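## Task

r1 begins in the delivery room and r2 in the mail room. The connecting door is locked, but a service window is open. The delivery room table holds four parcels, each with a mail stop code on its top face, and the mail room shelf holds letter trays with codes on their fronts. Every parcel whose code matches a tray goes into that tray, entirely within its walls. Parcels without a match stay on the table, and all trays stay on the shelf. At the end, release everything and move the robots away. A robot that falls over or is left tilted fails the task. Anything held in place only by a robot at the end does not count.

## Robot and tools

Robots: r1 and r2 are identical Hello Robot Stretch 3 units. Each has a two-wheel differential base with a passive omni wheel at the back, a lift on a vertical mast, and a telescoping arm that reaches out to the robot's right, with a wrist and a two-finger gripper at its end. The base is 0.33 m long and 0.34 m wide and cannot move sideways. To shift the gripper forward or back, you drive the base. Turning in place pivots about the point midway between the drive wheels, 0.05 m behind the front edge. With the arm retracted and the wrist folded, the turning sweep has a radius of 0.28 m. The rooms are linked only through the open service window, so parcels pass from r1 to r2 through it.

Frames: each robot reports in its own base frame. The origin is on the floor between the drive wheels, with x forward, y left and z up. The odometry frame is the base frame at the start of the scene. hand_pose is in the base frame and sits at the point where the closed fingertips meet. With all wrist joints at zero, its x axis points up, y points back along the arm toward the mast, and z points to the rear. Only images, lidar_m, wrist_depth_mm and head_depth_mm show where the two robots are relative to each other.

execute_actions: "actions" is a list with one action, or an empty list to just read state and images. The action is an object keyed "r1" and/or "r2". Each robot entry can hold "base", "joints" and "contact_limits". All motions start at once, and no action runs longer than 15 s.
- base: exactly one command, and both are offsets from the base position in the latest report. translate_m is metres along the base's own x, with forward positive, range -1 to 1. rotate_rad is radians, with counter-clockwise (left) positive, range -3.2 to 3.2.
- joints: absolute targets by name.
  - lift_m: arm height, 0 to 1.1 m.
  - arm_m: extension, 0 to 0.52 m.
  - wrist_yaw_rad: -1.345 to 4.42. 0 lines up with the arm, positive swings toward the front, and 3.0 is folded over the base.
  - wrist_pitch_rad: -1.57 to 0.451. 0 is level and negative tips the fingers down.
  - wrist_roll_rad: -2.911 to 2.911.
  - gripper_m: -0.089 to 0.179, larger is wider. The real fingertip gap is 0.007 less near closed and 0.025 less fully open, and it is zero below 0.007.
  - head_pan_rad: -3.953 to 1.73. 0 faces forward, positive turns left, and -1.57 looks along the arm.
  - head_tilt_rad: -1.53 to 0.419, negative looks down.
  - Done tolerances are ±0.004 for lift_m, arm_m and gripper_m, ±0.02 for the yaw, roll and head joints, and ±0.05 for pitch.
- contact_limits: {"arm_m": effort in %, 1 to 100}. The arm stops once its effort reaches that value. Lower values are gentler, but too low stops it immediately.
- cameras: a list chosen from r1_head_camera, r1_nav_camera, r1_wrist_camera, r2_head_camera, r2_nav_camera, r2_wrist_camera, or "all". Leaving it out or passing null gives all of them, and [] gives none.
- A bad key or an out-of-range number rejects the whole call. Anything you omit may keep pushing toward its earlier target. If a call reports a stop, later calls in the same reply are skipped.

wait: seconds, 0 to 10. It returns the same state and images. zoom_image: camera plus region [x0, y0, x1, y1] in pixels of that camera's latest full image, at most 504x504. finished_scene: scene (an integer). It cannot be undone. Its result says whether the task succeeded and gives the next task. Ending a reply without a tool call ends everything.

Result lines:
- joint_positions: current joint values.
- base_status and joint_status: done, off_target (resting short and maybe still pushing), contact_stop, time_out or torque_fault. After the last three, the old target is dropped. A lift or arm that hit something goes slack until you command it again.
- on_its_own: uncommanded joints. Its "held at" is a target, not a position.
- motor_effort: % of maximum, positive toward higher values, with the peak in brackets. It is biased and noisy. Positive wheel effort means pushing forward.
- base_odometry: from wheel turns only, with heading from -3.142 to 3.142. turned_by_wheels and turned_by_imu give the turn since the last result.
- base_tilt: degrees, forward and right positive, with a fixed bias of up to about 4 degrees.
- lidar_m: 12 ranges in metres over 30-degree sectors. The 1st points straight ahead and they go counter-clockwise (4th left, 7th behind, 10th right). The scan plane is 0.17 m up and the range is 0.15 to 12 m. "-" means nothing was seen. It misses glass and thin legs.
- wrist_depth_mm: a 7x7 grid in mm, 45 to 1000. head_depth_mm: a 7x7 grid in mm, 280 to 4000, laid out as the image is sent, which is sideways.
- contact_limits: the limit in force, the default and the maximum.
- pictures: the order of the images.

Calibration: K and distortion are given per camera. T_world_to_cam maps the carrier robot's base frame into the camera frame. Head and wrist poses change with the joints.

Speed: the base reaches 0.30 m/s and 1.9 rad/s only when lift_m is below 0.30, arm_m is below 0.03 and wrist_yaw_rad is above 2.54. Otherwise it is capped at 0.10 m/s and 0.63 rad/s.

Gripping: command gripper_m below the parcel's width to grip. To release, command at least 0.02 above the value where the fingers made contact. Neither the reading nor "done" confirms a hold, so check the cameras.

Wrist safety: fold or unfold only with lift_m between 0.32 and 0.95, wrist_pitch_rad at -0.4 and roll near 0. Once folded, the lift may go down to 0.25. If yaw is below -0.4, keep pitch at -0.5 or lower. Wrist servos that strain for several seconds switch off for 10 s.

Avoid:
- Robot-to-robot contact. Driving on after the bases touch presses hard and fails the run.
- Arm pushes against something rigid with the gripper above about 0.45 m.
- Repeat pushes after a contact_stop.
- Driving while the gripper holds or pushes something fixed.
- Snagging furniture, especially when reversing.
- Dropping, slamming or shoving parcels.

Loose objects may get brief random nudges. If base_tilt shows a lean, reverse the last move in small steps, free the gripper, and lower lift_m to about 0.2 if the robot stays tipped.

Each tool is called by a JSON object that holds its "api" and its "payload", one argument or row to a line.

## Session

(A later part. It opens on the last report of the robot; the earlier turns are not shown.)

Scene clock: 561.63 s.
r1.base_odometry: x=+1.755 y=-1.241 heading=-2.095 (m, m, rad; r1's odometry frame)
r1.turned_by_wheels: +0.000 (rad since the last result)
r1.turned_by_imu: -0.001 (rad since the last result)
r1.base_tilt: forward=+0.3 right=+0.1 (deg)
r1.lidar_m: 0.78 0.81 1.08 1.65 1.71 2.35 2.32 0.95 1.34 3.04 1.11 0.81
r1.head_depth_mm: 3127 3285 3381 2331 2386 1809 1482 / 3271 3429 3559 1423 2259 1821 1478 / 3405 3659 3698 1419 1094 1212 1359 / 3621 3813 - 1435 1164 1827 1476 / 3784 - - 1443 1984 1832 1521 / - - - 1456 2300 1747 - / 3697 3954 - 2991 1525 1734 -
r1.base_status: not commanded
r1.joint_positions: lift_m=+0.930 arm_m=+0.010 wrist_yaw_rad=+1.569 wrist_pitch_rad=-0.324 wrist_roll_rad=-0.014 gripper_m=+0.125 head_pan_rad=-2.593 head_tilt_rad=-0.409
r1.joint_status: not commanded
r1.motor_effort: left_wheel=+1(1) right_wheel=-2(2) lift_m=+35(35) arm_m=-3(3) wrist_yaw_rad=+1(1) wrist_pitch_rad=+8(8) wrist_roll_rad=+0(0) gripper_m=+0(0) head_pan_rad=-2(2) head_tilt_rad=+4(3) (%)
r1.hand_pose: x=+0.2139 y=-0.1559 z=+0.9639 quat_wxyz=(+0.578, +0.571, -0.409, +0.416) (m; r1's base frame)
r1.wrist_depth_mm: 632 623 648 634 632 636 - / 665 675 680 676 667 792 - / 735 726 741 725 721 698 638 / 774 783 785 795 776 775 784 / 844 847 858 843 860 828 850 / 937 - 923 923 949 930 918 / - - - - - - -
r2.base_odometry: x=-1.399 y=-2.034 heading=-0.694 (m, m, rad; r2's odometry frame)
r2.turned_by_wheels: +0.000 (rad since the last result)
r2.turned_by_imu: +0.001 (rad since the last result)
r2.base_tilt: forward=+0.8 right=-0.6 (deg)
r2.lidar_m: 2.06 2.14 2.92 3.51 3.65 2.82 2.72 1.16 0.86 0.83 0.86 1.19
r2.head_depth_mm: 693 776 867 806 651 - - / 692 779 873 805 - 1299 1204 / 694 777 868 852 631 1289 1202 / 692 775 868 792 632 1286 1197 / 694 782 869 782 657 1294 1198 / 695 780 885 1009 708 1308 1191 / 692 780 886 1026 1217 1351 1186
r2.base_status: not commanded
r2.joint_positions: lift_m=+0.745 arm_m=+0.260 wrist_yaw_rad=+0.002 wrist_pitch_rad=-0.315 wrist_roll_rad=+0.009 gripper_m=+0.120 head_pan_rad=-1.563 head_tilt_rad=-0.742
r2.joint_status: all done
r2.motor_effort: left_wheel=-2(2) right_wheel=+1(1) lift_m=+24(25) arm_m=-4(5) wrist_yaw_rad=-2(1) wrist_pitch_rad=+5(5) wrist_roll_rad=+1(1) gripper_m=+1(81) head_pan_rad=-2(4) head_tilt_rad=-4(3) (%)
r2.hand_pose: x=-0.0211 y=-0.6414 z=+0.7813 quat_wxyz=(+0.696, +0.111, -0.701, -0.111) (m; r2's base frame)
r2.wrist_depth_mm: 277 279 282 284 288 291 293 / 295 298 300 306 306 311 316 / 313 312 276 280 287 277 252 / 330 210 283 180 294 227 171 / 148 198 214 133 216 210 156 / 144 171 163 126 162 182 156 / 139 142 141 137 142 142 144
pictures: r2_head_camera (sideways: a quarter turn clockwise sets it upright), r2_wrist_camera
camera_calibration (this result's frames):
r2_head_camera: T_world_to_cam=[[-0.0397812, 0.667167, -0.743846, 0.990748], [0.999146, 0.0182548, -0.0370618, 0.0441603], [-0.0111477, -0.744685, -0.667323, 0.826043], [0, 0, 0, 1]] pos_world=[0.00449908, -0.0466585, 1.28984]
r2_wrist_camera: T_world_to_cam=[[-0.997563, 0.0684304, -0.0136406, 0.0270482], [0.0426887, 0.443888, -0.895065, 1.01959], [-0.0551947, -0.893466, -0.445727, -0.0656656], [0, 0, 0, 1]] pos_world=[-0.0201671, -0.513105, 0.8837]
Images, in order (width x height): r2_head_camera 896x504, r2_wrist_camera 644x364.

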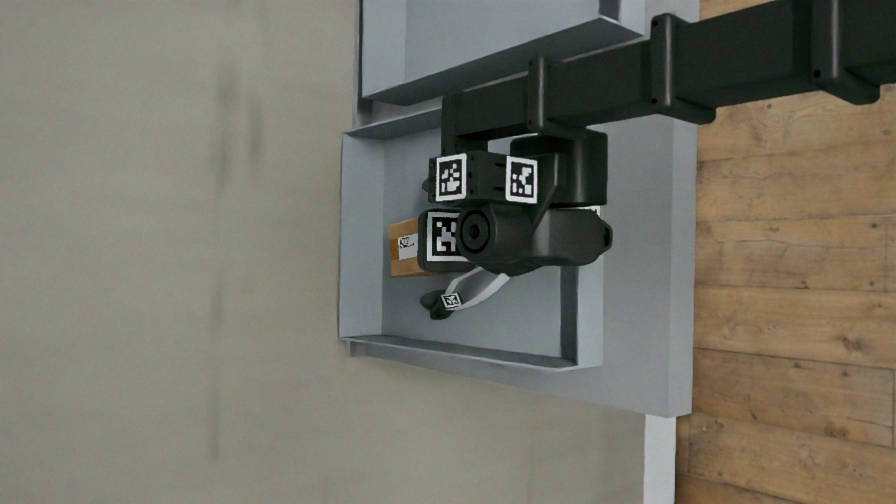

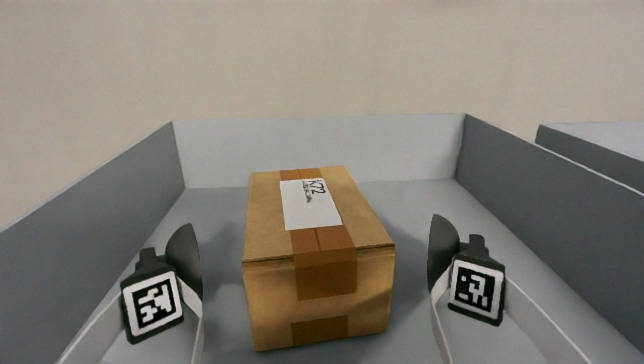

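Released on the tray floor. Lift up, then retract.

{"api": "execute_actions", "payload": {
  "actions": [
    {"r2": {"joints": {"lift_m": 0.9}}}
  ],
  "cameras": []
}}

{"api": "execute_actions", "payload": {
  "actions": [
    {"r2": {"joints": {"arm_m": 0.0}, "base": {"translate_m": 0.0}}, "r1": {"joints": {"head_pan_rad": -2.6}}}
  ],
  "cameras": ["r2_head_camera", "r1_head_camera"]
}}

Scene clock: 566.33 s.
r1.base_odometry: x=+1.755 y=-1.241 heading=-2.095 (m, m, rad; r1's odometry frame)
r1.turned_by_wheels: +0.000 (rad since the last result)
r1.turned_by_imu: -0.001 (rad since the last result)
r1.base_tilt: forward=+0.3 right=+0.0 (deg)
r1.lidar_m: 0.78 0.81 1.09 1.65 1.71 2.35 2.32 0.95 1.34 3.04 1.11 0.81
r1.head_depth_mm: 3125 3329 3431 2334 2363 1828 1476 / 3255 3363 3565 1419 2276 1794 1465 / 3442 3703 3676 1427 1098 1212 1363 / 3560 3837 - 1429 1165 1840 1481 / 3821 - - 1428 2002 1851 1522 / 3998 - - 1455 2329 1750 - / 3797 3885 - 2962 1524 1728 -
r1.base_status: not commanded
r1.joint_positions: lift_m=+0.930 arm_m=+0.010 wrist_yaw_rad=+1.569 wrist_pitch_rad=-0.324 wrist_roll_rad=-0.014 gripper_m=+0.125 head_pan_rad=-2.593 head_tilt_rad=-0.409
r1.joint_status: not commanded
r1.motor_effort: left_wheel=+0(1) right_wheel=-2(2) lift_m=+35(35) arm_m=-3(3) wrist_yaw_rad=+2(1) wrist_pitch_rad=+8(8) wrist_roll_rad=+0(0) gripper_m=+1(0) head_pan_rad=-2(2) head_tilt_rad=+4(3) (%)
r1.hand_pose: x=+0.2139 y=-0.1559 z=+0.9639 quat_wxyz=(+0.578, +0.571, -0.409, +0.416) (m; r1's base frame)
r1.wrist_depth_mm: 640 629 628 624 639 634 - / 672 687 693 683 675 772 - / 734 742 713 710 714 705 647 / 771 795 792 776 776 771 809 / 841 831 863 865 850 834 865 / 927 - 933 932 912 932 932 / - - - - - - -
r2.base_odometry: x=-1.399 y=-2.034 heading=-0.694 (m, m, rad; r2's odometry frame)
r2.turned_by_wheels: +0.000 (rad since the last result)
r2.turned_by_imu: +0.001 (rad since the last result)
r2.base_tilt: forward=+0.8 right=-0.7 (deg)
r2.lidar_m: 2.06 2.15 2.94 3.50 3.67 2.81 2.72 1.16 0.86 0.83 0.86 1.19
r2.head_depth_mm: 693 778 - - 634 1303 1205 / 693 762 - 748 654 1303 1206 / 695 766 - 753 658 1287 1202 / 695 777 - 753 656 1293 1199 / 693 776 873 790 656 1296 1192 / 695 780 889 1012 711 1300 1189 / 694 779 886 1034 1233 1363 1185
r2.base_status: not commanded
r2.joint_positions: lift_m=+0.900 arm_m=+0.260 wrist_yaw_rad=+0.002 wrist_pitch_rad=-0.315 wrist_roll_rad=+0.009 gripper_m=+0.120 head_pan_rad=-1.563 head_tilt_rad=-0.742
r2.joint_status: all done
r2.motor_effort: left_wheel=-2(2) right_wheel=+1(1) lift_m=+24(24) arm_m=-4(4) wrist_yaw_rad=-2(2) wrist_pitch_rad=+5(5) wrist_roll_rad=+1(1) gripper_m=+1(1) head_pan_rad=-4(3) head_tilt_rad=-4(4) (%)
r2.hand_pose: x=-0.0211 y=-0.6414 z=+0.9363 quat_wxyz=(+0.696, +0.111, -0.701, -0.111) (m; r2's base frame)
r2.wrist_depth_mm: 277 281 283 283 288 293 295 / 294 298 301 304 307 309 311 / 315 322 319 326 329 334 338 / 335 339 349 354 354 358 364 / 366 366 372 378 380 389 394 / 390 393 347 353 355 396 328 / 426 442 320 324 323 277 323
pictures: none
No camera images: the call's "cameras" was empty. Leave "cameras" out to get every camera's image.

Scene clock: 569.47 s.
r1.base_odometry: x=+1.755 y=-1.241 heading=-2.095 (m, m, rad; r1's odometry frame)
r1.turned_by_wheels: +0.000 (rad since the last result)
r1.turned_by_imu: +0.000 (rad since the last result)
r1.base_tilt: forward=+0.3 right=+0.0 (deg)
r1.lidar_m: 0.78 0.81 1.09 1.65 1.72 2.35 2.32 0.95 1.34 3.02 1.11 0.81
r1.head_depth_mm: 3089 3341 3370 2352 2335 1803 1470 / 3271 3449 3517 1426 2271 1806 1474 / 3439 3618 3721 1419 1092 1205 1369 / 3627 3825 - 1431 1162 1845 1485 / 3775 - - 1447 1992 1835 1528 / - - - 1455 2308 1760 - / 3749 3877 - 2974 1520 1736 -
r1.base_status: not commanded
r1.joint_positions: lift_m=+0.930 arm_m=+0.010 wrist_yaw_rad=+1.569 wrist_pitch_rad=-0.324 wrist_roll_rad=-0.014 gripper_m=+0.125 head_pan_rad=-2.593 head_tilt_rad=-0.409
r1.joint_status: all done
r1.motor_effort: left_wheel=+1(1) right_wheel=-2(2) lift_m=+35(35) arm_m=-3(2) wrist_yaw_rad=+1(1) wrist_pitch_rad=+8(8) wrist_roll_rad=+0(0) gripper_m=+0(0) head_pan_rad=-2(4) head_tilt_rad=+4(4) (%)
r1.hand_pose: x=+0.2139 y=-0.1559 z=+0.9639 quat_wxyz=(+0.578, +0.571, -0.409, +0.416) (m; r1's base frame)
r1.wrist_depth_mm: 644 646 638 636 625 642 - / 679 671 666 677 664 770 - / 710 736 717 721 732 691 641 / 772 796 800 775 773 772 777 / 832 846 845 859 856 837 852 / 912 - 939 975 912 914 940 / - - - - - - -
r2.base_odometry: x=-1.399 y=-2.034 heading=-0.694 (m, m, rad; r2's odometry frame)
r2.turned_by_wheels: +0.000 (rad since the last result)
r2.turned_by_imu: +0.001 (rad since the last result)
r2.base_tilt: forward=+0.9 right=-0.6 (deg)
r2.lidar_m: 2.06 2.14 2.94 3.51 3.66 2.82 2.72 1.17 0.86 0.83 0.86 1.19
r2.head_depth_mm: 693 774 864 809 676 - - / 695 778 871 786 652 - - / 694 778 870 798 - - - / 694 780 866 754 - - - / 696 779 870 805 629 1283 1185 / 694 779 889 1005 713 1317 1196 / 698 783 890 1030 1225 1358 1189
r2.base_status: done
r2.joint_positions: lift_m=+0.900 arm_m=+0.000 wrist_yaw_rad=+0.002 wrist_pitch_rad=-0.315 wrist_roll_rad=+0.009 gripper_m=+0.120 head_pan_rad=-1.563 head_tilt_rad=-0.742
r2.joint_status: all done
r2.motor_effort: left_wheel=-1(2) right_wheel=+0(2) lift_m=+24(24) arm_m=-4(4) wrist_yaw_rad=+0(1) wrist_pitch_rad=+5(5) wrist_roll_rad=+1(1) gripper_m=+1(1) head_pan_rad=-3(4) head_tilt_rad=-4(3) (%)
r2.hand_pose: x=-0.0211 y=-0.3814 z=+0.9363 quat_wxyz=(+0.696, +0.111, -0.701, -0.111) (m; r2's base frame)
r2.wrist_depth_mm: 501 517 520 528 525 535 539 / 535 543 551 562 565 572 577 / 581 592 596 603 607 602 619 / 625 623 622 600 581 591 569 / 676 680 515 456 480 498 461 / 719 729 384 400 391 409 391 / 794 821 318 330 330 297 324
pictures: r1_head_camera (sideways: a quarter turn clockwise sets it upright), r2_head_camera (sideways: a quarter turn clockwise sets it upright)
camera_calibration (this result's frames):
r1_head_camera: T_world_to_cam=[[0.342353, 0.172376, -0.923624, 1.22615], [0.498017, -0.866867, 0.0228126, -0.0277209], [-0.796727, -0.46779, -0.38262, 0.457663], [0, 0, 0, 1]] pos_world=[-0.0413384, -0.0212992, 1.30825]
r2_head_camera: T_world_to_cam=[[-0.0397811, 0.667167, -0.743846, 0.990748], [0.999146, 0.0182547, -0.0370618, 0.0441603], [-0.0111478, -0.744685, -0.667323, 0.826043], [0, 0, 0, 1]] pos_world=[0.00449907, -0.0466585, 1.28984]
Images, in order (width x height): r1_head_camera 896x504, r2_head_camera 896x504.

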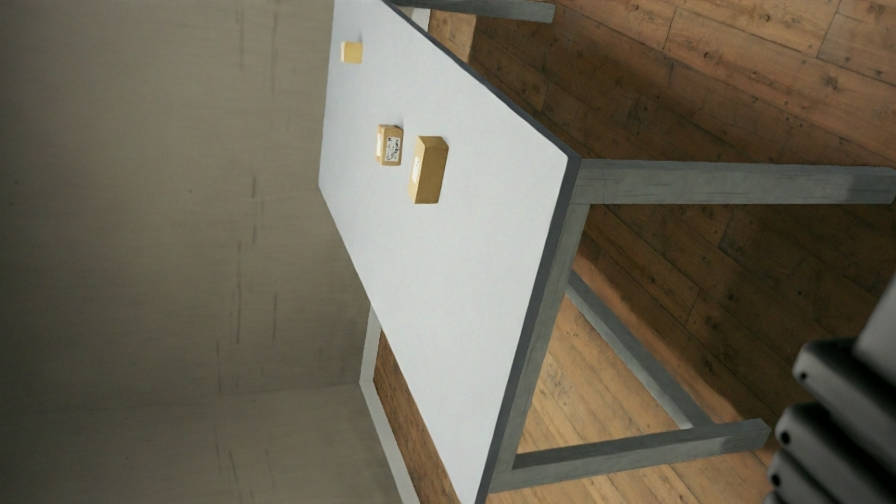

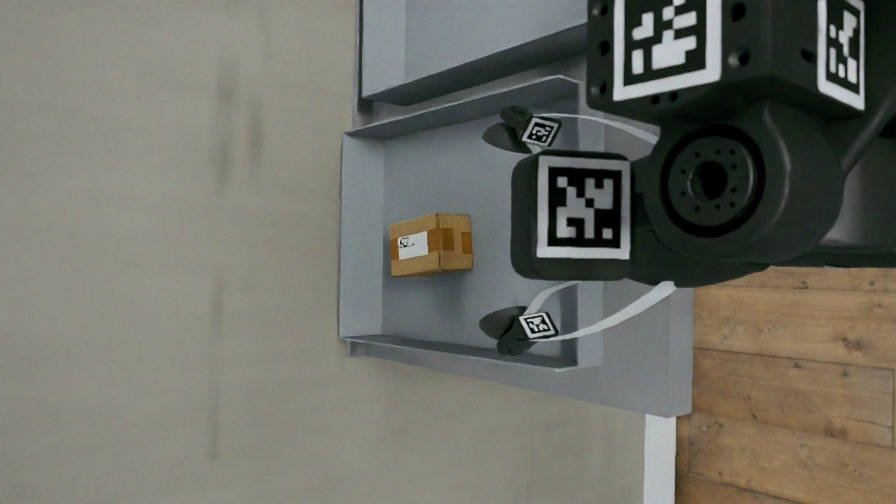

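{"api": "execute_actions", "payload": {
  "actions": [
    {"r2": {"joints": {"wrist_yaw_rad": 1.57}}}
  ],
  "cameras": ["r2_head_camera"]
}}

{"api": "finished_scene", "payload": {
  "scene": 1
}}

Scene clock: 576.17 s.
r1.base_odometry: x=+1.755 y=-1.241 heading=-2.095 (m, m, rad; r1's odometry frame)
r1.turned_by_wheels: +0.000 (rad since the last result)
r1.turned_by_imu: -0.001 (rad since the last result)
r1.base_tilt: forward=+0.2 right=+0.0 (deg)
r1.lidar_m: 0.78 0.81 1.08 1.65 1.72 2.35 2.32 0.95 1.34 3.03 1.11 0.81
r1.head_depth_mm: 3103 3265 3351 2350 2366 1820 1477 / 3264 3500 3558 1421 2264 1816 1481 / 3400 3608 3694 1421 1100 1210 1373 / 3564 3841 - 1434 1167 1822 1482 / 3814 - - 1437 1993 1825 1531 / 3989 - - 1445 2312 1756 - / 3739 3903 - 2959 1525 1732 -
r1.base_status: not commanded
r1.joint_positions: lift_m=+0.930 arm_m=+0.010 wrist_yaw_rad=+1.569 wrist_pitch_rad=-0.324 wrist_roll_rad=-0.014 gripper_m=+0.125 head_pan_rad=-2.593 head_tilt_rad=-0.409
r1.joint_status: not commanded
r1.motor_effort: left_wheel=+1(1) right_wheel=-2(2) lift_m=+35(35) arm_m=-4(3) wrist_yaw_rad=+2(1) wrist_pitch_rad=+8(8) wrist_roll_rad=+0(0) gripper_m=+0(0) head_pan_rad=-3(3) head_tilt_rad=+3(3) (%)
r1.hand_pose: x=+0.2139 y=-0.1559 z=+0.9639 quat_wxyz=(+0.578, +0.571, -0.409, +0.416) (m; r1's base frame)
r1.wrist_depth_mm: 638 618 627 627 641 637 - / 670 686 670 678 673 794 - / 735 722 731 712 717 688 647 / 775 774 800 767 811 776 787 / 837 867 850 858 837 837 823 / 909 - 947 947 933 914 907 / - - - - - - -
r2.base_odometry: x=-1.399 y=-2.034 heading=-0.694 (m, m, rad; r2's odometry frame)
r2.turned_by_wheels: +0.000 (rad since the last result)
r2.turned_by_imu: +0.001 (rad since the last result)
r2.base_tilt: forward=+1.0 right=-0.7 (deg)
r2.lidar_m: 2.07 2.15 2.94 3.51 3.64 2.81 2.72 1.17 0.86 0.83 0.86 1.19
r2.head_depth_mm: 691 779 869 811 672 - 1156 / 693 776 864 779 675 - - / 693 780 868 799 676 - - / 696 778 869 754 673 1284 - / 694 783 865 794 656 1290 - / 696 780 885 1004 708 1294 - / 692 781 886 1027 1223 1384 -
r2.base_status: not commanded
r2.joint_positions: lift_m=+0.900 arm_m=+0.000 wrist_yaw_rad=+1.567 wrist_pitch_rad=-0.315 wrist_roll_rad=+0.009 gripper_m=+0.120 head_pan_rad=-1.563 head_tilt_rad=-0.742
r2.joint_status: all done
r2.motor_effort: left_wheel=-1(1) right_wheel=+1(1) lift_m=+24(24) arm_m=-3(4) wrist_yaw_rad=+3(3) wrist_pitch_rad=+5(5) wrist_roll_rad=+1(1) gripper_m=+1(2) head_pan_rad=-4(4) head_tilt_rad=-4(4) (%)
r2.hand_pose: x=+0.2148 y=-0.1463 z=+0.9363 quat_wxyz=(+0.572, +0.573, -0.419, +0.412) (m; r2's base frame)
r2.wrist_depth_mm: - - - - - - 773 / - - - - - - 759 / - - - - - - 769 / - - - - - - 771 / - - - - - - 792 / - - - - - - 776 / - - - - - - 751
pictures: r2_head_camera (sideways: a quarter turn clockwise sets it upright)
camera_calibration (this result's frames):
r2_head_camera: T_world_to_cam=[[-0.0397812, 0.667167, -0.743846, 0.990748], [0.999146, 0.0182548, -0.0370618, 0.0441603], [-0.0111477, -0.744685, -0.667323, 0.826043], [0, 0, 0, 1]] pos_world=[0.00449908, -0.0466585, 1.28984]
Images, in order (width x height): r2_head_camera 896x504.

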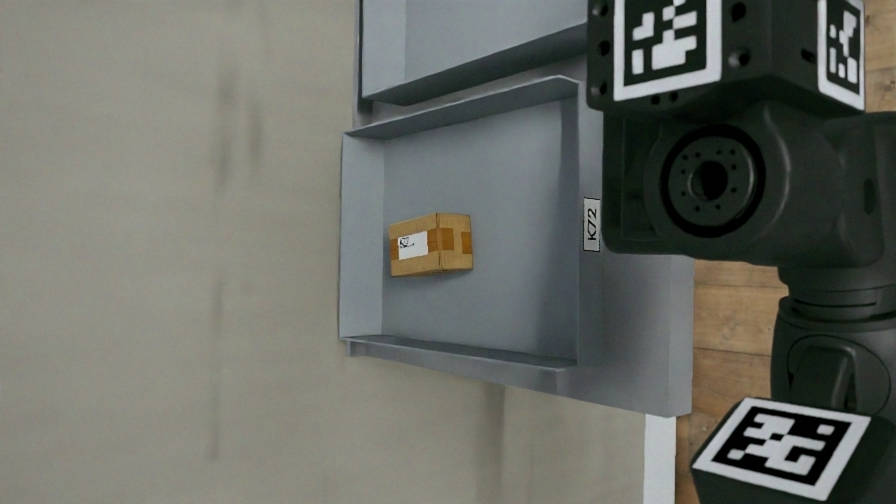

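The scene is finished: the task was done.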